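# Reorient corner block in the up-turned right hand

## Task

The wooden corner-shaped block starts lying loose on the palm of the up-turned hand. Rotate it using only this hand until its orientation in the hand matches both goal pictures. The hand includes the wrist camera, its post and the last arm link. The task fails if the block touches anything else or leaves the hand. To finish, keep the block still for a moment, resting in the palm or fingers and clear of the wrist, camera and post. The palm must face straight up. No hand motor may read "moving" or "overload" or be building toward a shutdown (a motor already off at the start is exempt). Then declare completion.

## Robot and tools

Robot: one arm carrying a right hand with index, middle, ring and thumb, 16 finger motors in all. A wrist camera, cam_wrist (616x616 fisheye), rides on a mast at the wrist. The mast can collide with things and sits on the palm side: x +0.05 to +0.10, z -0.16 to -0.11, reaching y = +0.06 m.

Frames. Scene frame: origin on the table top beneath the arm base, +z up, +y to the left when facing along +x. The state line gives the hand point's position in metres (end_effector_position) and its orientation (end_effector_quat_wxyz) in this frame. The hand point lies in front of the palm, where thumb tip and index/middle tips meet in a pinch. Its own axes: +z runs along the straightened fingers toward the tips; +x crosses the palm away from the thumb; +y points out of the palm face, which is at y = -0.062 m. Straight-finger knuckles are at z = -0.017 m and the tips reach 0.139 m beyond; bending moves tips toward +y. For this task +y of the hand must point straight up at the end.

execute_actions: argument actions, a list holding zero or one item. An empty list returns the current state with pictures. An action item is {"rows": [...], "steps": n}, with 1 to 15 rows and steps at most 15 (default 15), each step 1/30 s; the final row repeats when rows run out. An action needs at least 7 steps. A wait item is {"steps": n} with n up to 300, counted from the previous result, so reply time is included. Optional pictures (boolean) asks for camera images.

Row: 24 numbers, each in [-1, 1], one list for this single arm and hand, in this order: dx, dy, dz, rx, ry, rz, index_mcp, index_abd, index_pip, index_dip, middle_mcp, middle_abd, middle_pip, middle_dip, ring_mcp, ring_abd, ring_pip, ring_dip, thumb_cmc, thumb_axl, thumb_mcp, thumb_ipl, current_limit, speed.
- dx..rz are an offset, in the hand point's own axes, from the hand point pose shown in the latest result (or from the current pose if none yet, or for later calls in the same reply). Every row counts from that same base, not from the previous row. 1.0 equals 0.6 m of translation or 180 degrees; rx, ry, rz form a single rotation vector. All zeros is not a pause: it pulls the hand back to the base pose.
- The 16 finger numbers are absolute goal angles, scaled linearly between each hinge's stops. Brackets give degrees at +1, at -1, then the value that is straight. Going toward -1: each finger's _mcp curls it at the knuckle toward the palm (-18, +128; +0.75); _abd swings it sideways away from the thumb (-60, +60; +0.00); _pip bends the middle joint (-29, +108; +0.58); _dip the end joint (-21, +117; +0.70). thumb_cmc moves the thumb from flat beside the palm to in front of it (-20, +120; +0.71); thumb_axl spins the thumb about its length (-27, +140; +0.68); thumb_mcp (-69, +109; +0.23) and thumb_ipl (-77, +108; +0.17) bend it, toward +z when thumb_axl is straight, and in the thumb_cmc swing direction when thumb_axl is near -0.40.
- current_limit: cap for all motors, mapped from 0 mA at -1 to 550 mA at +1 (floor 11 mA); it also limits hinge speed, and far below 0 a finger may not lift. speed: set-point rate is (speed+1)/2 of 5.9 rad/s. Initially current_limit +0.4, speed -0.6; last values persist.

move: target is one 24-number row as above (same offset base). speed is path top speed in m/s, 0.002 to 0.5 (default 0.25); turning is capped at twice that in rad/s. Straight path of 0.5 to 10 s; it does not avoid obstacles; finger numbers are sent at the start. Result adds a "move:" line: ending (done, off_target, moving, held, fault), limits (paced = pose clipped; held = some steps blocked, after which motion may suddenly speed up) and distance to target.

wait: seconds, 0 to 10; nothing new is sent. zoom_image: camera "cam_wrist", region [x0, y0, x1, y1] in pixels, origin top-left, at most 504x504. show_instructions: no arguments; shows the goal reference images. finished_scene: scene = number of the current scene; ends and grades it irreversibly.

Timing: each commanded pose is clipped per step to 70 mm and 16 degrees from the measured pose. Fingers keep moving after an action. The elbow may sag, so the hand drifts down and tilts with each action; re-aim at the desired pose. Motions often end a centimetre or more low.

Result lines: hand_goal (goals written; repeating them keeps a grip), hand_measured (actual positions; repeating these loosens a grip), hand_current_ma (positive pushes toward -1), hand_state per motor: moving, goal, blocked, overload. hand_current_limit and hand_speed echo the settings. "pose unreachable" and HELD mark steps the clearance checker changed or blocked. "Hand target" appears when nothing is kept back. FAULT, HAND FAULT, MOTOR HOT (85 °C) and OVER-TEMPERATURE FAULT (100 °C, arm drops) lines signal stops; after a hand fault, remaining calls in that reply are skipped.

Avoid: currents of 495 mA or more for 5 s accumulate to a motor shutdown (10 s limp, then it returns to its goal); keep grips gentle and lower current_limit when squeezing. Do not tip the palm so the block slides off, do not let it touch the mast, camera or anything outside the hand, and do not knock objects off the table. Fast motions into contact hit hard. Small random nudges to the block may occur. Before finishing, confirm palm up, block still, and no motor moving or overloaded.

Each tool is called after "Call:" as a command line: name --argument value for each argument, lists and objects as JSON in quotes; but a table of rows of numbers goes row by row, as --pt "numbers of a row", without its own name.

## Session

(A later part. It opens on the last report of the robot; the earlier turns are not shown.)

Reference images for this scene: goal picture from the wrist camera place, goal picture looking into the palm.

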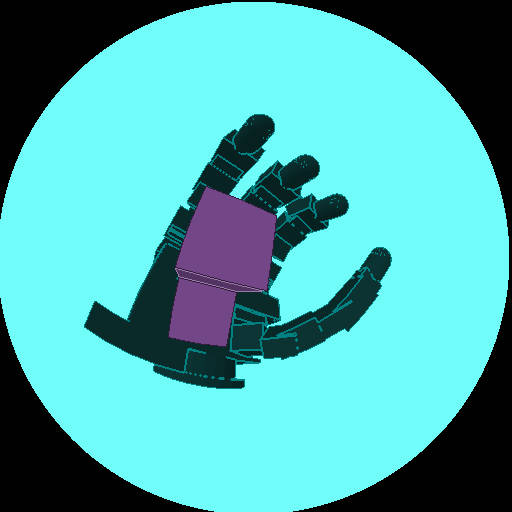

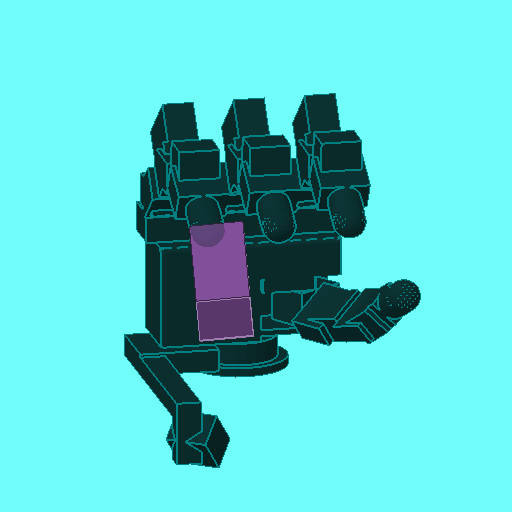

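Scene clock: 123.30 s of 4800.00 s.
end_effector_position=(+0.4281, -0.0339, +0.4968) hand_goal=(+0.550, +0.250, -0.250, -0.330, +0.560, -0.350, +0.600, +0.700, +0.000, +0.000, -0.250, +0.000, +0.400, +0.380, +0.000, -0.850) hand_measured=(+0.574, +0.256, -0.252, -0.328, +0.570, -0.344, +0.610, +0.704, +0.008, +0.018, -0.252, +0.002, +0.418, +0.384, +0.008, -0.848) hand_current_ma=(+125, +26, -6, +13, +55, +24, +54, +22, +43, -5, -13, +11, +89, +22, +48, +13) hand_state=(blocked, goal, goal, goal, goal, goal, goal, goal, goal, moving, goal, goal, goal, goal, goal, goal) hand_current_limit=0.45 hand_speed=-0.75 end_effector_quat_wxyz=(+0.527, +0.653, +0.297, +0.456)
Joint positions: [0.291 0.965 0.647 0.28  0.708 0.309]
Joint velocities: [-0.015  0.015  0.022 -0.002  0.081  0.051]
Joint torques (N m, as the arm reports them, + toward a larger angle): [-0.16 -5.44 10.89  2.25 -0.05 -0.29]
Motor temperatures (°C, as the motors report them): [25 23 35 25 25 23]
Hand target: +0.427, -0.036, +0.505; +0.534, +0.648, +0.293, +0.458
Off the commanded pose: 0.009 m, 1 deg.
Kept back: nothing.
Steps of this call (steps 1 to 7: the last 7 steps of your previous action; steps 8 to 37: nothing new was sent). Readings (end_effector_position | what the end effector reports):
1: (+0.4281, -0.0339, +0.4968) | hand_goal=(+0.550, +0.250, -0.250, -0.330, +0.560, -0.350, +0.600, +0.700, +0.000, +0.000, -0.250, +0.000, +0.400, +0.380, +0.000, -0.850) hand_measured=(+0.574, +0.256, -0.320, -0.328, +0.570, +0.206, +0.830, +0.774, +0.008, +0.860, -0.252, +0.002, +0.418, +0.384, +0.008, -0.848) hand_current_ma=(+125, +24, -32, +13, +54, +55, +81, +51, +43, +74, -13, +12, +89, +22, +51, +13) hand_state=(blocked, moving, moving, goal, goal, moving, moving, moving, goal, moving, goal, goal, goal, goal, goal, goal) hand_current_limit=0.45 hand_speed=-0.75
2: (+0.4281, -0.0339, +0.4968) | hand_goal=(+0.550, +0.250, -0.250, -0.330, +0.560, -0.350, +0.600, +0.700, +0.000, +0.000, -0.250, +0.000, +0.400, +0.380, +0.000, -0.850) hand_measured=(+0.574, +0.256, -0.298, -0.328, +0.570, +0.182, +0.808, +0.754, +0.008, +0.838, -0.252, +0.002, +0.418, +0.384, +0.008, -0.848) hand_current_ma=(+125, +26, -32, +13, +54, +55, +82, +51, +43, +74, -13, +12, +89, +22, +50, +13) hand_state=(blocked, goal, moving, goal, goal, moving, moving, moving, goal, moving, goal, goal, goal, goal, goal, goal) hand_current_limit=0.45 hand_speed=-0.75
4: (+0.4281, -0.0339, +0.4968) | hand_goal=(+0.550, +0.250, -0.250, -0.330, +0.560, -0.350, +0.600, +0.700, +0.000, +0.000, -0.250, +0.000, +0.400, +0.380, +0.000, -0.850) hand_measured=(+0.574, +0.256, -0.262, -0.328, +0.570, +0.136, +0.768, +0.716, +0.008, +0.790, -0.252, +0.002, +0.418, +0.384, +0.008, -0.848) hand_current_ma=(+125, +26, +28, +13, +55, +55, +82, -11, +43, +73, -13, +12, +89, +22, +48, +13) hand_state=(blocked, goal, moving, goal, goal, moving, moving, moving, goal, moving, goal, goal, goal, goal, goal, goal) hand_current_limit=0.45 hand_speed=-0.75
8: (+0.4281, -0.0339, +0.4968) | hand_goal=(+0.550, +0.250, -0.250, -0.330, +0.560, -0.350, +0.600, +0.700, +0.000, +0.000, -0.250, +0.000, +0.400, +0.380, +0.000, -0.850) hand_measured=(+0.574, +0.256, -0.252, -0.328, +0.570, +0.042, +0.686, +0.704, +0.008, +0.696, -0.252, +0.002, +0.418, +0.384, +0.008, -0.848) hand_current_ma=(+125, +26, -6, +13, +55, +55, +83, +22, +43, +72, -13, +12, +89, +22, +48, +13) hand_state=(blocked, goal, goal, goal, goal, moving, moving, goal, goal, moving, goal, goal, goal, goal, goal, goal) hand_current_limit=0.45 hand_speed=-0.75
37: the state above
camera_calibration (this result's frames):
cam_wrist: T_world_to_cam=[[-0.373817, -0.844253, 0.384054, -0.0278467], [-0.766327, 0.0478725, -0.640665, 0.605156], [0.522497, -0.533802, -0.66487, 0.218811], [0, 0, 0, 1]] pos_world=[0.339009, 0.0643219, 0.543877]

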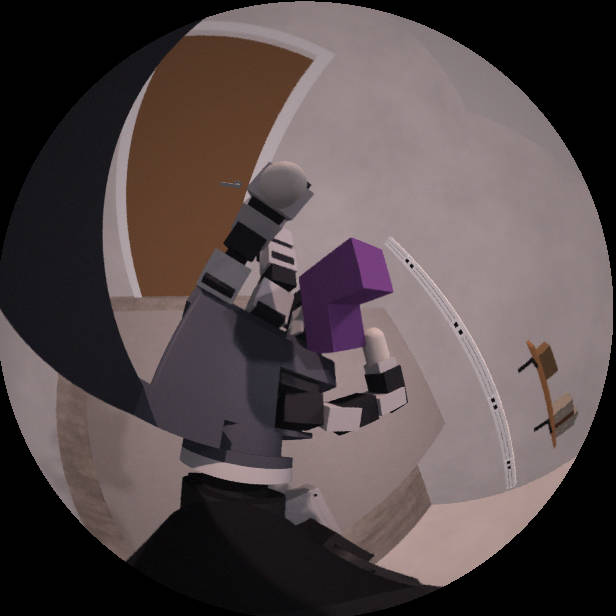

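Call:
execute_actions --actions '[{"rows":[[0,0.015,0,-0.006,0,0,0.55,0.25,-0.25,-0.33,0.35,-0.30,0.6,0.7,0.0,-0.6,-0.25,0.0,0.40,0.38,-0.01,-0.85,0.45,-0.75]],"steps":15}]'

Call:
execute_actions --actions '[{"rows":[[0,0.0,0,0,0,0,0.55,0.25,-0.25,-0.33,0.35,0.0,0.6,0.7,0.0,-0.6,-0.25,0.0,0.40,0.38,-0.01,-0.85,0.45,-0.85]],"steps":15}]'

Call:
wait --seconds 0.5

Call:
zoom_image --camera "cam_wrist" --region '[240, 190, 440, 390]'

Scene clock: 123.97 s of 4800.00 s.
end_effector_position=(+0.4281, -0.0339, +0.4968) hand_goal=(+0.550, +0.250, -0.250, -0.330, +0.350, -0.300, +0.600, +0.700, +0.000, -0.600, -0.250, +0.000, +0.400, +0.380, -0.010, -0.850) hand_measured=(+0.574, +0.256, -0.250, -0.328, +0.486, -0.302, +0.610, +0.704, +0.008, -0.120, -0.252, +0.002, +0.418, +0.384, +0.004, -0.848) hand_current_ma=(+125, +26, -3, +13, +184, -9, +54, +22, +43, +51, -13, +11, +89, +22, +89, +13) hand_state=(blocked, goal, goal, goal, moving, goal, goal, goal, goal, moving, goal, goal, goal, goal, goal, goal) hand_current_limit=0.45 hand_speed=-0.75 end_effector_quat_wxyz=(+0.527, +0.653, +0.297, +0.456)
Joint positions: [0.291 0.965 0.647 0.28  0.708 0.309]
Joint velocities: [ 0.005 -0.015 -0.012  0.002  0.051  0.022]
Joint torques (N m, as the arm reports them, + toward a larger angle): [-0.18 -5.62 10.89  2.23 -0.06 -0.29]
Motor temperatures (°C, as the motors report them): [25 23 35 25 25 23]
Steps of this call (steps 1 to 12: nothing new was sent; steps 13 to 20: the first 8 steps of this action). Readings (end_effector_position | what the end effector reports):
13: (+0.4281, -0.0339, +0.4968) | hand_goal=(+0.550, +0.250, -0.250, -0.330, +0.350, -0.300, +0.600, +0.700, +0.000, -0.600, -0.250, +0.000, +0.400, +0.380, -0.010, -0.850) hand_measured=(+0.574, +0.256, -0.252, -0.328, +0.570, -0.344, +0.610, +0.704, +0.008, +0.006, -0.252, +0.002, +0.418, +0.384, +0.008, -0.848) hand_current_ma=(+125, +26, -6, +13, +55, +24, +54, +22, +43, +26, -13, +11, +89, +22, +48, +13) hand_state=(blocked, goal, goal, goal, moving, moving, goal, goal, goal, moving, goal, goal, goal, goal, moving, goal) hand_current_limit=0.45 hand_speed=-0.75
14: (+0.4281, -0.0339, +0.4968) | hand_goal=(+0.550, +0.250, -0.250, -0.330, +0.350, -0.300, +0.600, +0.700, +0.000, -0.600, -0.250, +0.000, +0.400, +0.380, -0.010, -0.850) hand_measured=(+0.574, +0.256, -0.252, -0.328, +0.570, -0.344, +0.610, +0.704, +0.008, +0.006, -0.252, +0.002, +0.418, +0.384, +0.008, -0.848) hand_current_ma=(+125, +26, -6, +13, +155, -57, +54, +22, +43, +94, -13, +11, +89, +22, +93, +13) hand_state=(blocked, goal, goal, goal, moving, moving, goal, goal, goal, moving, goal, goal, goal, goal, moving, goal) hand_current_limit=0.45 hand_speed=-0.75
16: (+0.4281, -0.0339, +0.4968) | hand_goal=(+0.550, +0.250, -0.250, -0.330, +0.350, -0.300, +0.600, +0.700, +0.000, -0.600, -0.250, +0.000, +0.400, +0.380, -0.010, -0.850) hand_measured=(+0.574, +0.256, -0.250, -0.328, +0.558, -0.316, +0.610, +0.704, +0.008, -0.028, -0.252, +0.002, +0.418, +0.384, +0.004, -0.848) hand_current_ma=(+125, +26, -3, +13, +199, +16, +54, +22, +43, +59, -13, +11, +89, +22, +89, +13) hand_state=(blocked, goal, goal, goal, moving, moving, goal, goal, goal, moving, goal, goal, goal, goal, moving, goal) hand_current_limit=0.45 hand_speed=-0.75
20: the state above

Scene clock: 124.47 s of 4800.00 s.
end_effector_position=(+0.4281, -0.0339, +0.4968) hand_goal=(+0.550, +0.250, -0.250, -0.330, +0.350, +0.000, +0.600, +0.700, +0.000, -0.600, -0.250, +0.000, +0.400, +0.380, -0.010, -0.850) hand_measured=(+0.572, +0.256, -0.250, -0.328, +0.384, -0.226, +0.610, +0.704, +0.008, -0.424, -0.252, +0.002, +0.418, +0.384, +0.002, -0.848) hand_current_ma=(+120, +26, -3, +13, +180, -27, +50, +22, +43, +31, -13, +11, +89, +22, +72, +13) hand_state=(blocked, goal, goal, goal, blocked, moving, goal, goal, goal, moving, goal, goal, goal, goal, goal, goal) hand_current_limit=0.45 hand_speed=-0.85 end_effector_quat_wxyz=(+0.527, +0.653, +0.297, +0.456)
Joint positions: [0.291 0.965 0.647 0.28  0.708 0.309]
Joint velocities: [-0.015 -0.015 -0.002 -0.002  0.037 -0.007]
Joint torques (N m, as the arm reports them, + toward a larger angle): [ 0.45 -5.25 10.22  1.78  0.02 -0.16]
Motor temperatures (°C, as the motors report them): [25 23 35 25 25 23]
Off your previous action's commanded pose: 0.009 m, 1 deg at its last step (step 7 of this call).
Steps of this call (steps 1 to 7: the last 7 steps of your previous action; steps 8 to 15: the first 8 steps of this action, its rows measured from where the robot was after step 7). Readings (end_effector_position | what the end effector reports):
7: (+0.4281, -0.0339, +0.4968) | hand_goal=(+0.550, +0.250, -0.250, -0.330, +0.350, -0.300, +0.600, +0.700, +0.000, -0.600, -0.250, +0.000, +0.400, +0.380, -0.010, -0.850) hand_measured=(+0.572, +0.256, -0.250, -0.328, +0.384, -0.302, +0.610, +0.704, +0.008, -0.286, -0.252, +0.002, +0.418, +0.384, +0.002, -0.848) hand_current_ma=(+120, +26, -3, +13, +176, -10, +50, +22, +43, +46, -13, +11, +89, +22, +72, +13) hand_state=(blocked, goal, goal, goal, moving, goal, goal, goal, goal, moving, goal, goal, goal, goal, goal, goal) hand_current_limit=0.45 hand_speed=-0.75
8: (+0.4281, -0.0339, +0.4968) | hand_goal=(+0.550, +0.250, -0.250, -0.330, +0.350, +0.000, +0.600, +0.700, +0.000, -0.600, -0.250, +0.000, +0.400, +0.380, -0.010, -0.850) hand_measured=(+0.572, +0.256, -0.250, -0.328, +0.384, -0.302, +0.610, +0.704, +0.008, -0.310, -0.252, +0.002, +0.418, +0.384, +0.002, -0.848) hand_current_ma=(+120, +26, -3, +13, +180, -10, +50, +22, +43, +45, -13, +11, +89, +22, +72, +13) hand_state=(blocked, goal, goal, goal, blocked, moving, goal, goal, goal, moving, goal, goal, goal, goal, goal, goal) hand_current_limit=0.45 hand_speed=-0.85
9: (+0.4281, -0.0339, +0.4968) | hand_goal=(+0.550, +0.250, -0.250, -0.330, +0.350, +0.000, +0.600, +0.700, +0.000, -0.600, -0.250, +0.000, +0.400, +0.380, -0.010, -0.850) hand_measured=(+0.572, +0.256, -0.250, -0.328, +0.384, -0.302, +0.610, +0.704, +0.008, -0.334, -0.252, +0.002, +0.418, +0.384, +0.002, -0.848) hand_current_ma=(+120, +26, -3, +13, +180, -50, +50, +22, +43, +18, -13, +11, +89, +22, +72, +13) hand_state=(blocked, goal, goal, goal, blocked, moving, goal, goal, goal, moving, goal, goal, goal, goal, goal, goal) hand_current_limit=0.45 hand_speed=-0.85
11: (+0.4281, -0.0339, +0.4968) | hand_goal=(+0.550, +0.250, -0.250, -0.330, +0.350, +0.000, +0.600, +0.700, +0.000, -0.600, -0.250, +0.000, +0.400, +0.380, -0.010, -0.850) hand_measured=(+0.572, +0.256, -0.250, -0.328, +0.384, -0.282, +0.610, +0.704, +0.008, -0.368, -0.252, +0.002, +0.418, +0.384, +0.002, -0.848) hand_current_ma=(+120, +26, -3, +13, +180, -30, +50, +22, +43, +30, -13, +11, +89, +22, +72, +13) hand_state=(blocked, goal, goal, goal, blocked, moving, goal, goal, goal, moving, goal, goal, goal, goal, goal, goal) hand_current_limit=0.45 hand_speed=-0.85
15: the state above

Scene clock: 125.20 s of 4800.00 s.
end_effector_position=(+0.4281, -0.0339, +0.4968) hand_goal=(+0.550, +0.250, -0.250, -0.330, +0.350, +0.000, +0.600, +0.700, +0.000, -0.600, -0.250, +0.000, +0.400, +0.380, -0.010, -0.850) hand_measured=(+0.572, +0.256, -0.250, -0.328, +0.384, -0.002, +0.610, +0.704, +0.008, -0.598, -0.252, +0.002, +0.418, +0.384, +0.002, -0.848) hand_current_ma=(+120, +26, -3, +13, +180, -8, +50, +22, +43, +11, -13, +11, +89, +22, +72, +13) hand_state=(blocked, goal, goal, goal, blocked, goal, goal, goal, goal, goal, goal, goal, goal, goal, goal, goal) hand_current_limit=0.45 hand_speed=-0.85 end_effector_quat_wxyz=(+0.527, +0.653, +0.297, +0.456)
Joint positions: [0.291 0.965 0.647 0.28  0.708 0.309]
Joint velocities: [-0.015 -0.005 -0.002  0.017 -0.051 -0.051]
Joint torques (N m, as the arm reports them, + toward a larger angle): [ 0.38 -5.26 10.21  1.8   0.02 -0.17]
Motor temperatures (°C, as the motors report them): [25 23 35 25 25 23]
Hand target: +0.428, -0.034, +0.497; +0.527, +0.653, +0.297, +0.456
Off the commanded pose: 0.000 m, 0 deg.
Kept back: nothing.
Steps of this call (steps 1 to 7: the last 7 steps of your previous action; steps 8 to 22: nothing new was sent). Readings (end_effector_position | what the end effector reports):
1: (+0.4281, -0.0339, +0.4968) | hand_goal=(+0.550, +0.250, -0.250, -0.330, +0.350, +0.000, +0.600, +0.700, +0.000, -0.600, -0.250, +0.000, +0.400, +0.380, -0.010, -0.850) hand_measured=(+0.572, +0.256, -0.250, -0.328, +0.384, -0.212, +0.610, +0.704, +0.008, -0.438, -0.252, +0.002, +0.418, +0.384, +0.002, -0.848) hand_current_ma=(+120, +26, -3, +13, +180, -26, +50, +22, +43, +31, -13, +11, +89, +22, +72, +13) hand_state=(blocked, goal, goal, goal, blocked, moving, goal, goal, goal, moving, goal, goal, goal, goal, goal, goal) hand_current_limit=0.45 hand_speed=-0.85
2: (+0.4281, -0.0339, +0.4968) | hand_goal=(+0.550, +0.250, -0.250, -0.330, +0.350, +0.000, +0.600, +0.700, +0.000, -0.600, -0.250, +0.000, +0.400, +0.380, -0.010, -0.850) hand_measured=(+0.572, +0.256, -0.250, -0.328, +0.384, -0.198, +0.610, +0.704, +0.008, -0.452, -0.252, +0.002, +0.418, +0.384, +0.002, -0.848) hand_current_ma=(+120, +26, -3, +13, +180, -26, +50, +22, +43, +31, -13, +11, +89, +22, +72, +13) hand_state=(blocked, goal, goal, goal, blocked, moving, goal, goal, goal, moving, goal, goal, goal, goal, goal, goal) hand_current_limit=0.45 hand_speed=-0.85
4: (+0.4281, -0.0339, +0.4968) | hand_goal=(+0.550, +0.250, -0.250, -0.330, +0.350, +0.000, +0.600, +0.700, +0.000, -0.600, -0.250, +0.000, +0.400, +0.380, -0.010, -0.850) hand_measured=(+0.572, +0.256, -0.250, -0.328, +0.384, -0.170, +0.610, +0.704, +0.008, -0.480, -0.252, +0.002, +0.418, +0.384, +0.002, -0.848) hand_current_ma=(+120, +26, -3, +13, +180, -26, +50, +22, +43, +30, -13, +11, +89, +22, +72, +13) hand_state=(blocked, goal, goal, goal, blocked, moving, goal, goal, goal, moving, goal, goal, goal, goal, goal, goal) hand_current_limit=0.45 hand_speed=-0.85
8: (+0.4281, -0.0339, +0.4968) | hand_goal=(+0.550, +0.250, -0.250, -0.330, +0.350, +0.000, +0.600, +0.700, +0.000, -0.600, -0.250, +0.000, +0.400, +0.380, -0.010, -0.850) hand_measured=(+0.572, +0.256, -0.250, -0.328, +0.384, -0.114, +0.610, +0.704, +0.008, -0.538, -0.252, +0.002, +0.418, +0.384, +0.002, -0.848) hand_current_ma=(+120, +26, -3, +13, +180, -25, +50, +22, +43, +30, -13, +11, +89, +22, +72, +13) hand_state=(blocked, goal, goal, goal, blocked, moving, goal, goal, goal, moving, goal, goal, goal, goal, goal, goal) hand_current_limit=0.45 hand_speed=-0.85
22: the state above
camera_calibration (this result's frames):
cam_wrist: T_world_to_cam=[[-0.373817, -0.844253, 0.384054, -0.0278467], [-0.766327, 0.0478725, -0.640665, 0.605156], [0.522497, -0.533802, -0.66487, 0.218811], [0, 0, 0, 1]] pos_world=[0.339009, 0.0643219, 0.543877]

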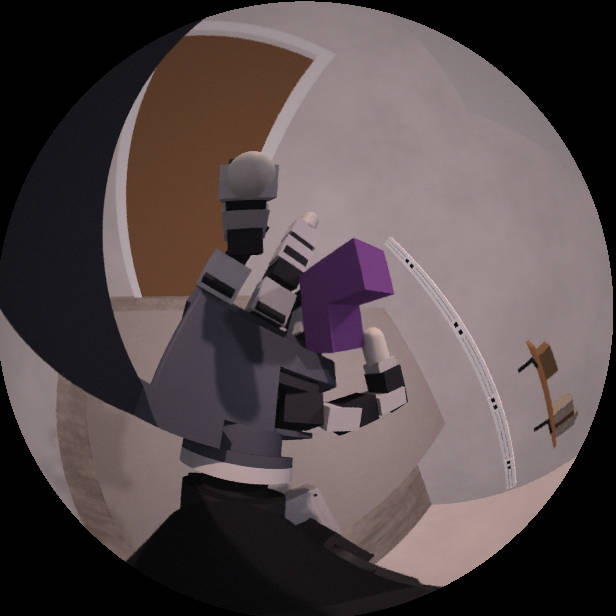

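Region (240, 190, 440, 390) of cam_wrist's 616x616 image, scaled by 2.520, with more detail than that image has.

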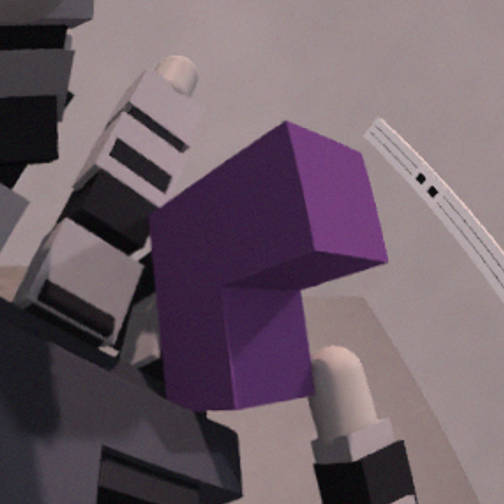

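Call:
execute_actions --actions '[{"rows":[[0,0.015,0,-0.006,0,0,0.57,0.25,-0.20,-0.33,0.22,-0.05,0.6,0.7,0.0,-0.6,-0.25,0.0,0.40,0.38,-0.03,-0.85,0.45,-0.88]],"steps":15}]'

Call:
wait --seconds 0.5

Call:
zoom_image --camera "cam_wrist" --region '[240, 190, 440, 390]'

Scene clock: 125.80 s of 4800.00 s.
end_effector_position=(+0.4281, -0.0339, +0.4968) hand_goal=(+0.570, +0.250, -0.200, -0.330, +0.220, -0.050, +0.600, +0.700, +0.000, -0.600, -0.250, +0.000, +0.400, +0.380, -0.030, -0.850) hand_measured=(+0.578, +0.256, -0.204, -0.328, +0.336, -0.044, +0.610, +0.704, +0.008, -0.598, -0.252, +0.002, +0.418, +0.384, -0.016, -0.848) hand_current_ma=(+42, +26, +0, +13, +205, +20, +50, +22, +43, +11, -13, +11, +89, +22, +85, +13) hand_state=(goal, goal, moving, goal, moving, moving, goal, goal, goal, goal, goal, goal, goal, goal, goal, goal) hand_current_limit=0.45 hand_speed=-0.88 end_effector_quat_wxyz=(+0.527, +0.653, +0.297, +0.456)
Joint positions: [0.291 0.965 0.647 0.28  0.708 0.309]
Joint velocities: [-0.005 -0.005  0.012 -0.022  0.007  0.066]
Joint torques (N m, as the arm reports them, + toward a larger angle): [-0.2  -5.51 10.86  2.25 -0.05 -0.3 ]
Motor temperatures (°C, as the motors report them): [25 23 35 25 25 23]
Steps of this call (steps 1 to 10: nothing new was sent; steps 11 to 18: the first 8 steps of this action). Readings (end_effector_position | what the end effector reports):
11: (+0.4281, -0.0339, +0.4968) | hand_goal=(+0.570, +0.250, -0.200, -0.330, +0.220, -0.050, +0.600, +0.700, +0.000, -0.600, -0.250, +0.000, +0.400, +0.380, -0.030, -0.850) hand_measured=(+0.572, +0.256, -0.250, -0.328, +0.384, -0.002, +0.610, +0.704, +0.008, -0.598, -0.252, +0.002, +0.418, +0.384, +0.002, -0.848) hand_current_ma=(+120, +26, -3, +13, +180, -8, +50, +22, +43, +11, -13, +11, +89, +22, +72, +13) hand_state=(moving, goal, moving, goal, moving, moving, goal, goal, goal, goal, goal, goal, goal, goal, moving, goal) hand_current_limit=0.45 hand_speed=-0.88
12: (+0.4281, -0.0339, +0.4968) | hand_goal=(+0.570, +0.250, -0.200, -0.330, +0.220, -0.050, +0.600, +0.700, +0.000, -0.600, -0.250, +0.000, +0.400, +0.380, -0.030, -0.850) hand_measured=(+0.572, +0.256, -0.250, -0.328, +0.384, -0.002, +0.610, +0.704, +0.008, -0.598, -0.252, +0.002, +0.418, +0.384, +0.000, -0.848) hand_current_ma=(+72, +26, -37, +13, +218, +36, +50, +22, +43, +11, -13, +11, +89, +22, +106, +13) hand_state=(moving, goal, moving, goal, moving, moving, goal, goal, goal, goal, goal, goal, goal, goal, moving, goal) hand_current_limit=0.45 hand_speed=-0.88
14: (+0.4281, -0.0339, +0.4968) | hand_goal=(+0.570, +0.250, -0.200, -0.330, +0.220, -0.050, +0.600, +0.700, +0.000, -0.600, -0.250, +0.000, +0.400, +0.380, -0.030, -0.850) hand_measured=(+0.576, +0.256, -0.236, -0.328, +0.372, -0.012, +0.610, +0.704, +0.008, -0.598, -0.252, +0.002, +0.418, +0.384, -0.008, -0.848) hand_current_ma=(+50, +26, -23, +13, +202, +42, +50, +22, +43, +11, -13, +11, +89, +22, +86, +13) hand_state=(moving, goal, moving, goal, moving, moving, goal, goal, goal, goal, goal, goal, goal, goal, moving, goal) hand_current_limit=0.45 hand_speed=-0.88
18: the state above

Scene clock: 126.53 s of 4800.00 s.
end_effector_position=(+0.4281, -0.0339, +0.4968) hand_goal=(+0.570, +0.250, -0.200, -0.330, +0.220, -0.050, +0.600, +0.700, +0.000, -0.600, -0.250, +0.000, +0.400, +0.380, -0.030, -0.850) hand_measured=(+0.578, +0.256, -0.202, -0.328, +0.262, -0.050, +0.610, +0.704, +0.008, -0.598, -0.252, +0.002, +0.418, +0.384, -0.016, -0.848) hand_current_ma=(+42, +26, -8, +13, +228, +3, +50, +21, +43, +11, -13, +11, +89, +22, +85, +13) hand_state=(goal, goal, goal, goal, blocked, goal, goal, goal, goal, goal, goal, goal, goal, goal, goal, goal) hand_current_limit=0.45 hand_speed=-0.88 end_effector_quat_wxyz=(+0.527, +0.653, +0.297, +0.456)
Joint positions: [0.291 0.965 0.647 0.28  0.708 0.309]
Joint velocities: [ 0.005 -0.005 -0.017 -0.012 -0.022 -0.051]
Joint torques (N m, as the arm reports them, + toward a larger angle): [-0.15 -5.4  10.87  2.24 -0.05 -0.3 ]
Motor temperatures (°C, as the motors report them): [25 23 35 25 25 23]
Hand target: +0.427, -0.036, +0.505; +0.534, +0.648, +0.293, +0.458
Off the commanded pose: 0.009 m, 1 deg.
Kept back: nothing.
Steps of this call (steps 1 to 7: the last 7 steps of your previous action; steps 8 to 22: nothing new was sent). Readings (end_effector_position | what the end effector reports):
1: (+0.4281, -0.0339, +0.4968) | hand_goal=(+0.570, +0.250, -0.200, -0.330, +0.220, -0.050, +0.600, +0.700, +0.000, -0.600, -0.250, +0.000, +0.400, +0.380, -0.030, -0.850) hand_measured=(+0.578, +0.256, -0.202, -0.328, +0.326, -0.044, +0.610, +0.704, +0.008, -0.598, -0.252, +0.002, +0.418, +0.384, -0.016, -0.848) hand_current_ma=(+42, +26, -6, +13, +204, +23, +50, +22, +43, +11, -13, +11, +89, +22, +85, +13) hand_state=(goal, goal, moving, goal, moving, moving, goal, goal, goal, goal, goal, goal, goal, goal, goal, goal) hand_current_limit=0.45 hand_speed=-0.88
2: (+0.4281, -0.0339, +0.4968) | hand_goal=(+0.570, +0.250, -0.200, -0.330, +0.220, -0.050, +0.600, +0.700, +0.000, -0.600, -0.250, +0.000, +0.400, +0.380, -0.030, -0.850) hand_measured=(+0.578, +0.256, -0.202, -0.328, +0.318, -0.044, +0.610, +0.704, +0.008, -0.598, -0.252, +0.002, +0.418, +0.384, -0.016, -0.848) hand_current_ma=(+42, +26, -7, +13, +203, +24, +50, +22, +43, +11, -13, +11, +89, +22, +85, +13) hand_state=(goal, goal, goal, goal, moving, goal, goal, goal, goal, goal, goal, goal, goal, goal, goal, goal) hand_current_limit=0.45 hand_speed=-0.88
4: (+0.4281, -0.0339, +0.4968) | hand_goal=(+0.570, +0.250, -0.200, -0.330, +0.220, -0.050, +0.600, +0.700, +0.000, -0.600, -0.250, +0.000, +0.400, +0.380, -0.030, -0.850) hand_measured=(+0.578, +0.256, -0.202, -0.328, +0.298, -0.044, +0.610, +0.704, +0.008, -0.598, -0.252, +0.002, +0.418, +0.384, -0.016, -0.848) hand_current_ma=(+42, +26, -8, +13, +203, +24, +50, +22, +43, +11, -13, +11, +89, +22, +85, +13) hand_state=(goal, goal, goal, goal, moving, goal, goal, goal, goal, goal, goal, goal, goal, goal, goal, goal) hand_current_limit=0.45 hand_speed=-0.88
8: (+0.4281, -0.0339, +0.4968) | hand_goal=(+0.570, +0.250, -0.200, -0.330, +0.220, -0.050, +0.600, +0.700, +0.000, -0.600, -0.250, +0.000, +0.400, +0.380, -0.030, -0.850) hand_measured=(+0.578, +0.256, -0.202, -0.328, +0.266, -0.048, +0.610, +0.704, +0.008, -0.598, -0.252, +0.002, +0.418, +0.384, -0.016, -0.848) hand_current_ma=(+42, +26, -8, +13, +205, +6, +50, +21, +43, +11, -13, +11, +89, +22, +85, +13) hand_state=(goal, goal, goal, goal, moving, moving, goal, goal, goal, goal, goal, goal, goal, goal, goal, goal) hand_current_limit=0.45 hand_speed=-0.88
22: the state above
camera_calibration (this result's frames):
cam_wrist: T_world_to_cam=[[-0.373817, -0.844253, 0.384054, -0.0278467], [-0.766327, 0.0478725, -0.640665, 0.605156], [0.522497, -0.533802, -0.66487, 0.218811], [0, 0, 0, 1]] pos_world=[0.339009, 0.0643219, 0.543877]

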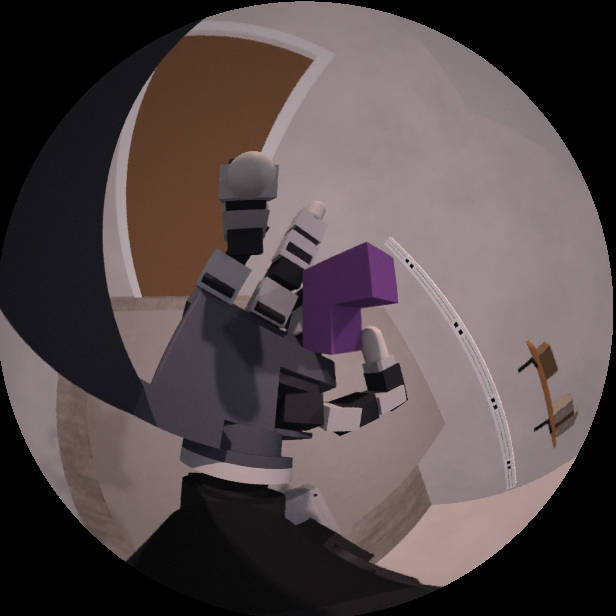

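Region (240, 190, 440, 390) of cam_wrist's 616x616 image, scaled by 2.520, with more detail than that image has.

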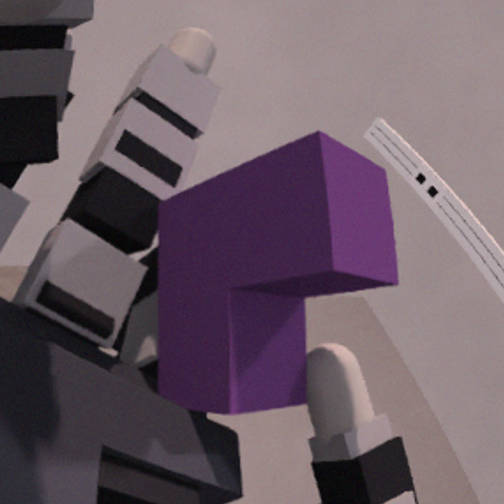

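Call:
execute_actions --actions '[{"rows":[[0,0.015,0,-0.006,0,-0.04,0.47,0.25,-0.10,-0.33,0.20,-0.05,0.6,0.7,0.0,-0.6,-0.25,0.0,0.40,0.38,-0.04,-0.85,0.45,-0.9]],"steps":15}]'

Call:
wait --seconds 0.5

Call:
zoom_image --camera "cam_wrist" --region '[240, 190, 440, 390]'

Scene clock: 127.20 s of 4800.00 s.
end_effector_position=(+0.4314, -0.0349, +0.4944) hand_goal=(+0.470, +0.250, -0.100, -0.330, +0.200, -0.050, +0.600, +0.700, +0.000, -0.600, -0.250, +0.000, +0.400, +0.380, -0.040, -0.850) hand_measured=(+0.552, +0.254, -0.156, -0.328, +0.236, -0.052, +0.610, +0.704, +0.008, -0.598, -0.252, +0.002, +0.418, +0.384, -0.028, -0.848) hand_current_ma=(+143, +22, -18, +13, +186, -7, +47, +21, +43, +9, -13, +11, +90, +22, +76, +14) hand_state=(moving, goal, moving, goal, moving, goal, goal, goal, goal, goal, goal, goal, goal, goal, moving, goal) hand_current_limit=0.45 hand_speed=-0.90 end_effector_quat_wxyz=(+0.549, +0.639, +0.332, +0.424)
Joint positions: [0.266 0.961 0.633 0.28  0.685 0.209]
Joint velocities: [-0.044 -0.005 -0.012  0.017 -0.037 -0.212]
Joint torques (N m, as the arm reports them, + toward a larger angle): [-0.46 -6.16 10.4   2.49 -0.15 -0.28]
Motor temperatures (°C, as the motors report them): [25 23 35 25 25 23]
Steps of this call (steps 1 to 12: nothing new was sent; steps 13 to 20: the first 8 steps of this action). Readings (end_effector_position | what the end effector reports):
13: (+0.4292, -0.0329, +0.4970) | hand_goal=(+0.470, +0.250, -0.100, -0.330, +0.200, -0.050, +0.600, +0.700, +0.000, -0.600, -0.250, +0.000, +0.400, +0.380, -0.040, -0.850) hand_measured=(+0.578, +0.256, -0.202, -0.328, +0.262, -0.050, +0.610, +0.704, +0.008, -0.598, -0.252, +0.002, +0.418, +0.384, -0.016, -0.848) hand_current_ma=(+42, +26, -8, +13, +228, +3, +50, +21, +43, +11, -13, +11, +89, +22, +85, +13) hand_state=(moving, goal, moving, goal, moving, goal, goal, goal, goal, goal, goal, goal, goal, goal, moving, goal) hand_current_limit=0.45 hand_speed=-0.90
14: (+0.4304, -0.0321, +0.4972) | hand_goal=(+0.470, +0.250, -0.100, -0.330, +0.200, -0.050, +0.600, +0.700, +0.000, -0.600, -0.250, +0.000, +0.400, +0.380, -0.040, -0.850) hand_measured=(+0.578, +0.256, -0.202, -0.328, +0.262, -0.050, +0.610, +0.704, +0.008, -0.598, -0.252, +0.002, +0.418, +0.384, -0.018, -0.848) hand_current_ma=(+83, +24, -35, +13, +244, +1, +50, +21, +43, +10, -13, +11, +90, +22, +117, +13) hand_state=(moving, goal, moving, goal, moving, goal, goal, goal, goal, goal, goal, goal, goal, goal, moving, goal) hand_current_limit=0.45 hand_speed=-0.90
16: (+0.4309, -0.0332, +0.4961) | hand_goal=(+0.470, +0.250, -0.100, -0.330, +0.200, -0.050, +0.600, +0.700, +0.000, -0.600, -0.250, +0.000, +0.400, +0.380, -0.040, -0.850) hand_measured=(+0.576, +0.254, -0.190, -0.328, +0.256, -0.050, +0.610, +0.704, +0.008, -0.598, -0.252, +0.002, +0.418, +0.384, -0.018, -0.848) hand_current_ma=(+142, +22, -20, +13, +266, -8, +50, +21, +43, +9, -13, +11, +90, +22, +143, +14) hand_state=(moving, goal, moving, goal, moving, moving, goal, goal, goal, goal, goal, goal, goal, goal, blocked, goal) hand_current_limit=0.45 hand_speed=-0.90
20: the state above

Scene clock: 127.93 s of 4800.00 s.
end_effector_position=(+0.4326, -0.0328, +0.4951) hand_goal=(+0.470, +0.250, -0.100, -0.330, +0.200, -0.050, +0.600, +0.700, +0.000, -0.600, -0.250, +0.000, +0.400, +0.380, -0.040, -0.850) hand_measured=(+0.494, +0.254, -0.102, -0.328, +0.236, -0.052, +0.610, +0.704, +0.008, -0.598, -0.252, +0.002, +0.418, +0.384, -0.028, -0.848) hand_current_ma=(+127, +22, -8, +13, +190, -7, +47, +21, +43, +9, -13, +11, +90, +22, +76, +14) hand_state=(blocked, goal, goal, goal, blocked, goal, goal, goal, goal, goal, goal, goal, goal, goal, goal, goal) hand_current_limit=0.45 hand_speed=-0.90 end_effector_quat_wxyz=(+0.554, +0.635, +0.341, +0.418)
Joint positions: [0.266 0.961 0.632 0.28  0.683 0.184]
Joint velocities: [-0.015  0.005  0.007  0.002 -0.11  -0.007]
Joint torques (N m, as the arm reports them, + toward a larger angle): [-0.25 -6.25 10.26  2.54 -0.09 -0.27]
Motor temperatures (°C, as the motors report them): [25 23 34 25 25 23]
Hand target: +0.427, -0.036, +0.506; +0.561, +0.628, +0.333, +0.424
Off the commanded pose: 0.012 m, 2 deg.
Kept back: nothing.
Steps of this call (steps 1 to 7: the last 7 steps of your previous action; steps 8 to 22: nothing new was sent). Readings (end_effector_position | what the end effector reports):
1: (+0.4316, -0.0346, +0.4943) | hand_goal=(+0.470, +0.250, -0.100, -0.330, +0.200, -0.050, +0.600, +0.700, +0.000, -0.600, -0.250, +0.000, +0.400, +0.380, -0.040, -0.850) hand_measured=(+0.544, +0.254, -0.148, -0.328, +0.236, -0.052, +0.610, +0.704, +0.008, -0.598, -0.252, +0.002, +0.418, +0.384, -0.028, -0.848) hand_current_ma=(+142, +22, -18, +13, +192, -7, +47, +21, +43, +9, -13, +11, +90, +22, +76, +14) hand_state=(moving, goal, moving, goal, moving, goal, goal, goal, goal, goal, goal, goal, goal, goal, goal, goal) hand_current_limit=0.45 hand_speed=-0.90
2: (+0.4319, -0.0342, +0.4945) | hand_goal=(+0.470, +0.250, -0.100, -0.330, +0.200, -0.050, +0.600, +0.700, +0.000, -0.600, -0.250, +0.000, +0.400, +0.380, -0.040, -0.850) hand_measured=(+0.538, +0.254, -0.140, -0.328, +0.236, -0.052, +0.610, +0.704, +0.008, -0.598, -0.252, +0.002, +0.418, +0.384, -0.028, -0.848) hand_current_ma=(+142, +22, -18, +13, +192, -7, +47, +21, +43, +9, -13, +11, +90, +22, +76, +14) hand_state=(moving, goal, moving, goal, blocked, goal, goal, goal, goal, goal, goal, goal, goal, goal, goal, goal) hand_current_limit=0.45 hand_speed=-0.90
4: (+0.4322, -0.0336, +0.4947) | hand_goal=(+0.470, +0.250, -0.100, -0.330, +0.200, -0.050, +0.600, +0.700, +0.000, -0.600, -0.250, +0.000, +0.400, +0.380, -0.040, -0.850) hand_measured=(+0.522, +0.254, -0.124, -0.328, +0.236, -0.052, +0.610, +0.704, +0.008, -0.598, -0.252, +0.002, +0.418, +0.384, -0.028, -0.848) hand_current_ma=(+140, +22, -18, +13, +192, -7, +47, +21, +43, +9, -13, +11, +90, +22, +76, +14) hand_state=(moving, goal, moving, goal, blocked, goal, goal, goal, goal, goal, goal, goal, goal, goal, goal, goal) hand_current_limit=0.45 hand_speed=-0.90
8: (+0.4324, -0.0332, +0.4949) | hand_goal=(+0.470, +0.250, -0.100, -0.330, +0.200, -0.050, +0.600, +0.700, +0.000, -0.600, -0.250, +0.000, +0.400, +0.380, -0.040, -0.850) hand_measured=(+0.496, +0.254, -0.102, -0.328, +0.236, -0.052, +0.610, +0.704, +0.008, -0.598, -0.252, +0.002, +0.418, +0.384, -0.028, -0.848) hand_current_ma=(+120, +22, -6, +13, +190, -7, +47, +21, +43, +9, -13, +11, +90, +22, +76, +14) hand_state=(moving, goal, moving, goal, blocked, goal, goal, goal, goal, goal, goal, goal, goal, goal, goal, goal) hand_current_limit=0.45 hand_speed=-0.90
22: the state above
camera_calibration (this result's frames):
cam_wrist: T_world_to_cam=[[-0.341869, -0.794358, 0.502117, -0.095255], [-0.805607, -0.0273804, -0.591818, 0.59774], [0.483863, -0.606832, -0.63058, 0.213296], [0, 0, 0, 1]] pos_world=[0.345772, 0.0701349, 0.536082]

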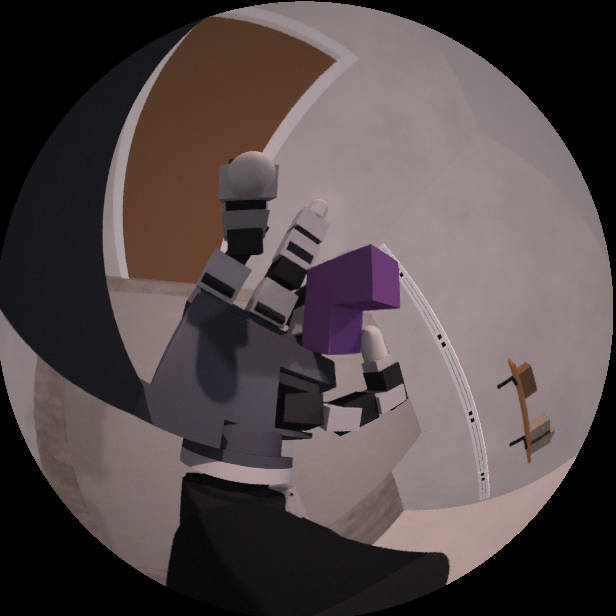

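Region (240, 190, 440, 390) of cam_wrist's 616x616 image, scaled by 2.520, with more detail than that image has.

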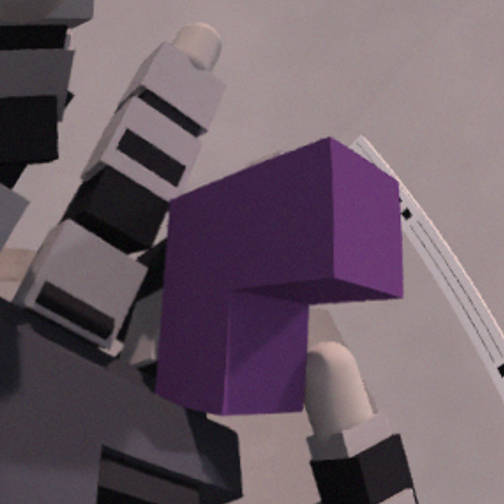

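Call:
execute_actions --actions '[{"rows":[[0,0.02,0,-0.012,0,-0.06,0.38,0.25,0.0,-0.33,0.22,-0.05,0.6,0.7,0.0,-0.6,-0.25,0.0,0.40,0.38,-0.05,-0.85,0.45,-0.9]],"steps":15}]'

Call:
wait --seconds 0.5

Call:
zoom_image --camera "cam_wrist" --region '[240, 190, 440, 390]'

Scene clock: 128.47 s of 4800.00 s.
end_effector_position=(+0.4369, -0.0354, +0.4917) hand_goal=(+0.380, +0.250, +0.000, -0.330, +0.220, -0.050, +0.600, +0.700, +0.000, -0.600, -0.250, +0.000, +0.400, +0.380, -0.050, -0.850) hand_measured=(+0.452, +0.254, -0.056, -0.328, +0.234, -0.052, +0.608, +0.704, +0.008, -0.598, -0.252, +0.002, +0.418, +0.384, -0.044, -0.848) hand_current_ma=(+143, +16, -18, +13, +75, -4, +45, +21, +42, +6, -13, +11, +92, +23, +43, +13) hand_state=(moving, goal, moving, goal, goal, goal, goal, goal, goal, goal, goal, goal, goal, goal, goal, goal) hand_current_limit=0.45 hand_speed=-0.90 end_effector_quat_wxyz=(+0.584, +0.607, +0.393, +0.368)
Joint positions: [0.22  0.951 0.611 0.284 0.641 0.022]
Joint velocities: [-0.054 -0.005 -0.042  0.051 -0.037 -0.315]
Joint torques (N m, as the arm reports them, + toward a larger angle): [ 0.56 -5.95 10.38  3.15 -0.15 -0.25]
Motor temperatures (°C, as the motors report them): [25 23 34 25 25 23]
Steps of this call (steps 1 to 8: nothing new was sent; steps 9 to 16: the first 8 steps of this action). Readings (end_effector_position | what the end effector reports):
9: (+0.4342, -0.0311, +0.4951) | hand_goal=(+0.380, +0.250, +0.000, -0.330, +0.220, -0.050, +0.600, +0.700, +0.000, -0.600, -0.250, +0.000, +0.400, +0.380, -0.050, -0.850) hand_measured=(+0.494, +0.254, -0.102, -0.328, +0.236, -0.052, +0.610, +0.704, +0.008, -0.598, -0.252, +0.002, +0.418, +0.384, -0.028, -0.848) hand_current_ma=(+127, +22, -8, +13, +190, -7, +47, +21, +43, +9, -13, +11, +90, +22, +76, +14) hand_state=(moving, goal, moving, goal, moving, goal, goal, goal, goal, goal, goal, goal, goal, goal, moving, goal) hand_current_limit=0.45 hand_speed=-0.90
10: (+0.4358, -0.0299, +0.4953) | hand_goal=(+0.380, +0.250, +0.000, -0.330, +0.220, -0.050, +0.600, +0.700, +0.000, -0.600, -0.250, +0.000, +0.400, +0.380, -0.050, -0.850) hand_measured=(+0.492, +0.254, -0.102, -0.328, +0.234, -0.052, +0.610, +0.704, +0.008, -0.598, -0.252, +0.002, +0.418, +0.384, -0.030, -0.848) hand_current_ma=(+145, +19, -35, +13, +131, -4, +42, +20, +42, +7, -13, +11, +92, +23, +73, +13) hand_state=(moving, goal, moving, goal, moving, moving, goal, goal, goal, goal, goal, goal, goal, goal, moving, goal) hand_current_limit=0.45 hand_speed=-0.90
12: (+0.4364, -0.0320, +0.4942) | hand_goal=(+0.380, +0.250, +0.000, -0.330, +0.220, -0.050, +0.600, +0.700, +0.000, -0.600, -0.250, +0.000, +0.400, +0.380, -0.050, -0.850) hand_measured=(+0.482, +0.254, -0.090, -0.328, +0.234, -0.052, +0.608, +0.704, +0.008, -0.598, -0.252, +0.002, +0.418, +0.384, -0.042, -0.848) hand_current_ma=(+141, +15, -20, +13, +74, -4, +45, +21, +42, +5, -13, +11, +92, +23, +22, +13) hand_state=(moving, goal, moving, goal, moving, goal, goal, goal, goal, goal, goal, goal, goal, goal, moving, goal) hand_current_limit=0.45 hand_speed=-0.90
16: the state above

Scene clock: 129.20 s of 4800.00 s.
end_effector_position=(+0.4383, -0.0320, +0.4936) hand_goal=(+0.380, +0.250, +0.000, -0.330, +0.220, -0.050, +0.600, +0.700, +0.000, -0.600, -0.250, +0.000, +0.400, +0.380, -0.050, -0.850) hand_measured=(+0.404, +0.254, -0.002, -0.328, +0.234, -0.052, +0.608, +0.704, +0.008, -0.598, -0.252, +0.002, +0.418, +0.384, -0.044, -0.848) hand_current_ma=(+126, +16, -9, +13, +75, -4, +45, +21, +42, +6, -13, +11, +92, +23, +41, +13) hand_state=(blocked, goal, goal, goal, goal, goal, goal, goal, goal, goal, goal, goal, goal, goal, goal, goal) hand_current_limit=0.45 hand_speed=-0.90 end_effector_quat_wxyz=(+0.592, +0.597, +0.404, +0.359)
Joint positions: [ 0.219  0.951  0.609  0.292  0.636 -0.021]
Joint velocities: [ 0.005 -0.005 -0.007 -0.007  0.066 -0.066]
Joint torques (N m, as the arm reports them, + toward a larger angle): [-0.19 -6.04 10.29  3.14 -0.1  -0.22]
Motor temperatures (°C, as the motors report them): [25 23 34 25 25 23]
Hand target: +0.432, -0.035, +0.507; +0.602, +0.589, +0.391, +0.370
Off the commanded pose: 0.015 m, 2 deg.
Kept back: nothing.
Steps of this call (steps 1 to 7: the last 7 steps of your previous action; steps 8 to 22: nothing new was sent). Readings (end_effector_position | what the end effector reports):
1: (+0.4371, -0.0352, +0.4918) | hand_goal=(+0.380, +0.250, +0.000, -0.330, +0.220, -0.050, +0.600, +0.700, +0.000, -0.600, -0.250, +0.000, +0.400, +0.380, -0.050, -0.850) hand_measured=(+0.446, +0.254, -0.048, -0.328, +0.234, -0.052, +0.608, +0.704, +0.008, -0.598, -0.252, +0.002, +0.418, +0.384, -0.044, -0.848) hand_current_ma=(+144, +16, -18, +13, +75, -4, +45, +21, +42, +6, -13, +11, +92, +23, +43, +13) hand_state=(moving, goal, moving, goal, goal, goal, goal, goal, goal, goal, goal, goal, goal, goal, goal, goal) hand_current_limit=0.45 hand_speed=-0.90
2: (+0.4374, -0.0345, +0.4919) | hand_goal=(+0.380, +0.250, +0.000, -0.330, +0.220, -0.050, +0.600, +0.700, +0.000, -0.600, -0.250, +0.000, +0.400, +0.380, -0.050, -0.850) hand_measured=(+0.438, +0.254, -0.040, -0.328, +0.234, -0.052, +0.608, +0.704, +0.008, -0.598, -0.252, +0.002, +0.418, +0.384, -0.044, -0.848) hand_current_ma=(+143, +16, -18, +13, +75, -4, +45, +21, +42, +6, -13, +11, +92, +23, +43, +13) hand_state=(moving, goal, moving, goal, goal, goal, goal, goal, goal, goal, goal, goal, goal, goal, goal, goal) hand_current_limit=0.45 hand_speed=-0.90
4: (+0.4378, -0.0334, +0.4926) | hand_goal=(+0.380, +0.250, +0.000, -0.330, +0.220, -0.050, +0.600, +0.700, +0.000, -0.600, -0.250, +0.000, +0.400, +0.380, -0.050, -0.850) hand_measured=(+0.422, +0.254, -0.024, -0.328, +0.234, -0.052, +0.608, +0.704, +0.008, -0.598, -0.252, +0.002, +0.418, +0.384, -0.044, -0.848) hand_current_ma=(+140, +16, -19, +13, +75, -4, +45, +21, +42, +6, -13, +11, +92, +23, +41, +13) hand_state=(moving, goal, moving, goal, goal, goal, goal, goal, goal, goal, goal, goal, goal, goal, goal, goal) hand_current_limit=0.45 hand_speed=-0.90
8: (+0.4380, -0.0325, +0.4935) | hand_goal=(+0.380, +0.250, +0.000, -0.330, +0.220, -0.050, +0.600, +0.700, +0.000, -0.600, -0.250, +0.000, +0.400, +0.380, -0.050, -0.850) hand_measured=(+0.404, +0.254, -0.002, -0.328, +0.234, -0.052, +0.608, +0.704, +0.008, -0.598, -0.252, +0.002, +0.418, +0.384, -0.044, -0.848) hand_current_ma=(+124, +16, -6, +13, +75, -4, +45, +21, +42, +6, -13, +11, +92, +23, +41, +13) hand_state=(moving, goal, moving, goal, goal, goal, goal, goal, goal, goal, goal, goal, goal, goal, goal, goal) hand_current_limit=0.45 hand_speed=-0.90
22: the state above
camera_calibration (this result's frames):
cam_wrist: T_world_to_cam=[[-0.284537, -0.689502, 0.666052, -0.194576], [-0.852905, -0.135151, -0.504269, 0.575563], [0.437712, -0.711562, -0.549625, 0.187051], [0, 0, 0, 1]] pos_world=[0.353662, 0.0767259, 0.522644]

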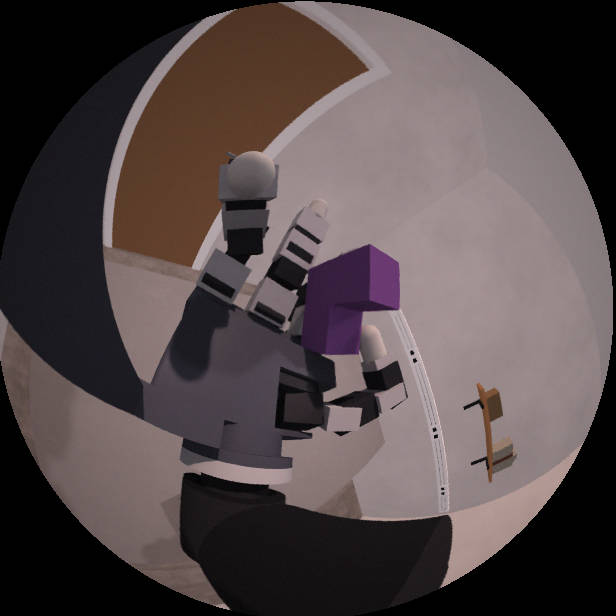

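Region (240, 190, 440, 390) of cam_wrist's 616x616 image, scaled by 2.520, with more detail than that image has.

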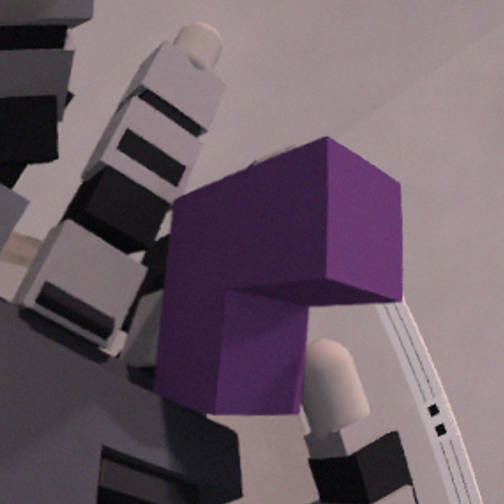

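Call:
execute_actions --actions '[{"rows":[[0,0.02,0,-0.02,0,0.012,0.33,0.25,0.05,-0.33,0.24,-0.05,0.6,0.7,0.0,-0.6,-0.25,0.0,0.40,0.38,-0.10,-0.85,0.45,-0.92]],"steps":15}]'

Call:
wait --seconds 0.4

Call:
zoom_image --camera "cam_wrist" --region '[240, 190, 440, 390]'

Scene clock: 129.80 s of 4800.00 s.
end_effector_position=(+0.4397, -0.0316, +0.4970) hand_goal=(+0.330, +0.250, +0.050, -0.330, +0.240, -0.050, +0.600, +0.700, +0.000, -0.600, -0.250, +0.000, +0.400, +0.380, -0.100, -0.850) hand_measured=(+0.370, +0.254, +0.034, -0.328, +0.252, -0.052, +0.608, +0.704, +0.008, -0.598, -0.252, +0.002, +0.418, +0.384, -0.068, -0.848) hand_current_ma=(+133, +16, -17, +13, +65, -4, +43, +21, +42, +5, -13, +11, +92, +23, +75, +13) hand_state=(moving, goal, moving, goal, moving, goal, goal, goal, goal, goal, goal, goal, goal, goal, moving, goal) hand_current_limit=0.45 hand_speed=-0.92 end_effector_quat_wxyz=(+0.598, +0.592, +0.391, +0.373)
Joint positions: [ 0.219  0.974  0.608  0.357  0.635 -0.021]
Joint velocities: [-0.015  0.015  0.017  0.012  0.007 -0.037]
Joint torques (N m, as the arm reports them, + toward a larger angle): [ 0.22 -5.2  10.52  3.37 -0.12 -0.16]
Motor temperatures (°C, as the motors report them): [25 23 34 25 25 23]
Steps of this call (steps 1 to 10: nothing new was sent; steps 11 to 18: the first 8 steps of this action). Readings (end_effector_position | what the end effector reports):
11: (+0.4379, -0.0320, +0.4949) | hand_goal=(+0.330, +0.250, +0.050, -0.330, +0.240, -0.050, +0.600, +0.700, +0.000, -0.600, -0.250, +0.000, +0.400, +0.380, -0.100, -0.850) hand_measured=(+0.404, +0.254, -0.002, -0.328, +0.234, -0.052, +0.608, +0.704, +0.008, -0.598, -0.252, +0.002, +0.418, +0.384, -0.044, -0.848) hand_current_ma=(+126, +16, -9, +13, +75, -4, +45, +21, +42, +6, -13, +11, +92, +23, +41, +13) hand_state=(moving, goal, moving, goal, moving, goal, goal, goal, goal, goal, goal, goal, goal, goal, moving, goal) hand_current_limit=0.45 hand_speed=-0.92
12: (+0.4379, -0.0320, +0.4962) | hand_goal=(+0.330, +0.250, +0.050, -0.330, +0.240, -0.050, +0.600, +0.700, +0.000, -0.600, -0.250, +0.000, +0.400, +0.380, -0.100, -0.850) hand_measured=(+0.404, +0.254, -0.002, -0.328, +0.234, -0.052, +0.608, +0.704, +0.008, -0.598, -0.252, +0.002, +0.418, +0.384, -0.044, -0.848) hand_current_ma=(+151, +16, -29, +13, +55, -4, +45, +21, +42, +4, -13, +11, +92, +23, +54, +13) hand_state=(moving, goal, moving, goal, moving, goal, goal, goal, goal, goal, goal, goal, goal, goal, moving, goal) hand_current_limit=0.45 hand_speed=-0.92
14: (+0.4383, -0.0319, +0.4981) | hand_goal=(+0.330, +0.250, +0.050, -0.330, +0.240, -0.050, +0.600, +0.700, +0.000, -0.600, -0.250, +0.000, +0.400, +0.380, -0.100, -0.850) hand_measured=(+0.394, +0.254, +0.008, -0.328, +0.240, -0.052, +0.608, +0.704, +0.008, -0.598, -0.252, +0.002, +0.418, +0.384, -0.050, -0.848) hand_current_ma=(+127, +16, -19, +13, +42, -4, +43, +21, +42, +5, -13, +11, +92, +23, +72, +13) hand_state=(moving, goal, moving, goal, moving, goal, goal, goal, goal, goal, goal, goal, goal, goal, moving, goal) hand_current_limit=0.45 hand_speed=-0.92
18: the state above

Scene clock: 130.43 s of 4800.00 s.
end_effector_position=(+0.4398, -0.0315, +0.4971) hand_goal=(+0.330, +0.250, +0.050, -0.330, +0.240, -0.050, +0.600, +0.700, +0.000, -0.600, -0.250, +0.000, +0.400, +0.380, -0.100, -0.850) hand_measured=(+0.352, +0.254, +0.048, -0.328, +0.252, -0.052, +0.608, +0.704, +0.008, -0.598, -0.252, +0.002, +0.418, +0.384, -0.090, -0.848) hand_current_ma=(+122, +16, -9, +13, +65, -4, +43, +21, +42, +5, -13, +11, +92, +23, +67, +13) hand_state=(blocked, goal, goal, goal, goal, goal, goal, goal, goal, goal, goal, goal, goal, goal, goal, goal) hand_current_limit=0.45 hand_speed=-0.92 end_effector_quat_wxyz=(+0.598, +0.592, +0.391, +0.373)
Joint positions: [ 0.219  0.975  0.608  0.359  0.635 -0.021]
Joint velocities: [ 0.015  0.005  0.012 -0.012 -0.007  0.007]
Joint torques (N m, as the arm reports them, + toward a larger angle): [ 0.25 -4.96 10.55  3.14 -0.13 -0.16]
Motor temperatures (°C, as the motors report them): [25 23 34 25 25 23]
Hand target: +0.439, -0.032, +0.505; +0.604, +0.586, +0.382, +0.383
Off the commanded pose: 0.009 m, 2 deg.
Kept back: nothing.
Steps of this call (steps 1 to 7: the last 7 steps of your previous action; steps 8 to 19: nothing new was sent). Readings (end_effector_position | what the end effector reports):
1: (+0.4398, -0.0315, +0.4969) | hand_goal=(+0.330, +0.250, +0.050, -0.330, +0.240, -0.050, +0.600, +0.700, +0.000, -0.600, -0.250, +0.000, +0.400, +0.380, -0.100, -0.850) hand_measured=(+0.364, +0.254, +0.040, -0.328, +0.252, -0.052, +0.608, +0.704, +0.008, -0.598, -0.252, +0.002, +0.418, +0.384, -0.072, -0.848) hand_current_ma=(+135, +16, -9, +13, +66, -4, +43, +21, +42, +5, -13, +11, +92, +23, +79, +13) hand_state=(moving, goal, moving, goal, goal, goal, goal, goal, goal, goal, goal, goal, goal, goal, moving, goal) hand_current_limit=0.45 hand_speed=-0.92
2: (+0.4399, -0.0315, +0.4968) | hand_goal=(+0.330, +0.250, +0.050, -0.330, +0.240, -0.050, +0.600, +0.700, +0.000, -0.600, -0.250, +0.000, +0.400, +0.380, -0.100, -0.850) hand_measured=(+0.358, +0.254, +0.046, -0.328, +0.252, -0.052, +0.608, +0.704, +0.008, -0.598, -0.252, +0.002, +0.418, +0.384, -0.078, -0.848) hand_current_ma=(+114, +16, +1, +13, +66, -4, +43, +21, +42, +5, -13, +11, +92, +23, +77, +13) hand_state=(moving, goal, moving, goal, goal, goal, goal, goal, goal, goal, goal, goal, goal, goal, moving, goal) hand_current_limit=0.45 hand_speed=-0.92
4: (+0.4398, -0.0315, +0.4970) | hand_goal=(+0.330, +0.250, +0.050, -0.330, +0.240, -0.050, +0.600, +0.700, +0.000, -0.600, -0.250, +0.000, +0.400, +0.380, -0.100, -0.850) hand_measured=(+0.354, +0.254, +0.048, -0.328, +0.252, -0.052, +0.608, +0.704, +0.008, -0.598, -0.252, +0.002, +0.418, +0.384, -0.086, -0.848) hand_current_ma=(+120, +16, -8, +13, +65, -4, +43, +21, +42, +5, -13, +11, +92, +23, +57, +13) hand_state=(moving, goal, goal, goal, goal, goal, goal, goal, goal, goal, goal, goal, goal, goal, moving, goal) hand_current_limit=0.45 hand_speed=-0.92
8: (+0.4398, -0.0315, +0.4971) | hand_goal=(+0.330, +0.250, +0.050, -0.330, +0.240, -0.050, +0.600, +0.700, +0.000, -0.600, -0.250, +0.000, +0.400, +0.380, -0.100, -0.850) hand_measured=(+0.352, +0.254, +0.048, -0.328, +0.252, -0.052, +0.608, +0.704, +0.008, -0.598, -0.252, +0.002, +0.418, +0.384, -0.090, -0.848) hand_current_ma=(+122, +16, -9, +13, +65, -4, +43, +21, +42, +5, -13, +11, +92, +23, +67, +13) hand_state=(blocked, goal, goal, goal, goal, goal, goal, goal, goal, goal, goal, goal, goal, goal, goal, goal) hand_current_limit=0.45 hand_speed=-0.92
19: the state above
camera_calibration (this result's frames):
cam_wrist: T_world_to_cam=[[-0.311152, -0.695181, 0.648003, -0.17565], [-0.831238, -0.131446, -0.540152, 0.587116], [0.460681, -0.706715, -0.536961, 0.172362], [0, 0, 0, 1]] pos_world=[0.353976, 0.0768766, 0.523506]

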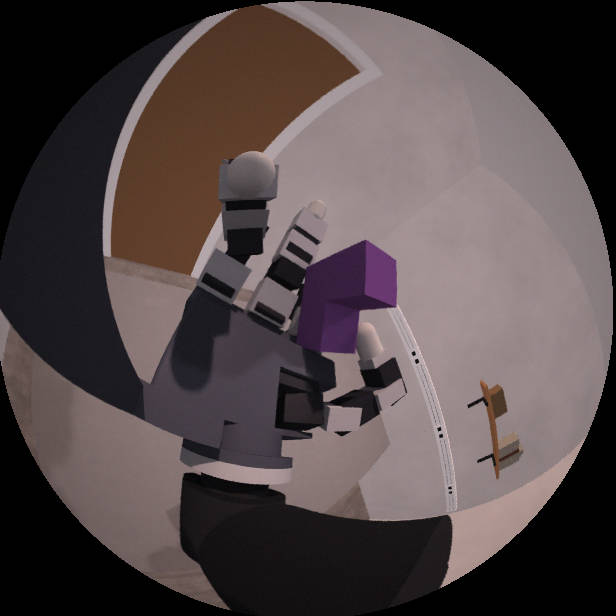

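Region (240, 190, 440, 390) of cam_wrist's 616x616 image, scaled by 2.520, with more detail than that image has.

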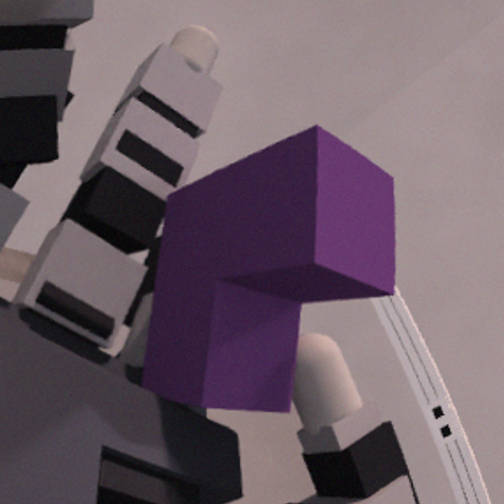

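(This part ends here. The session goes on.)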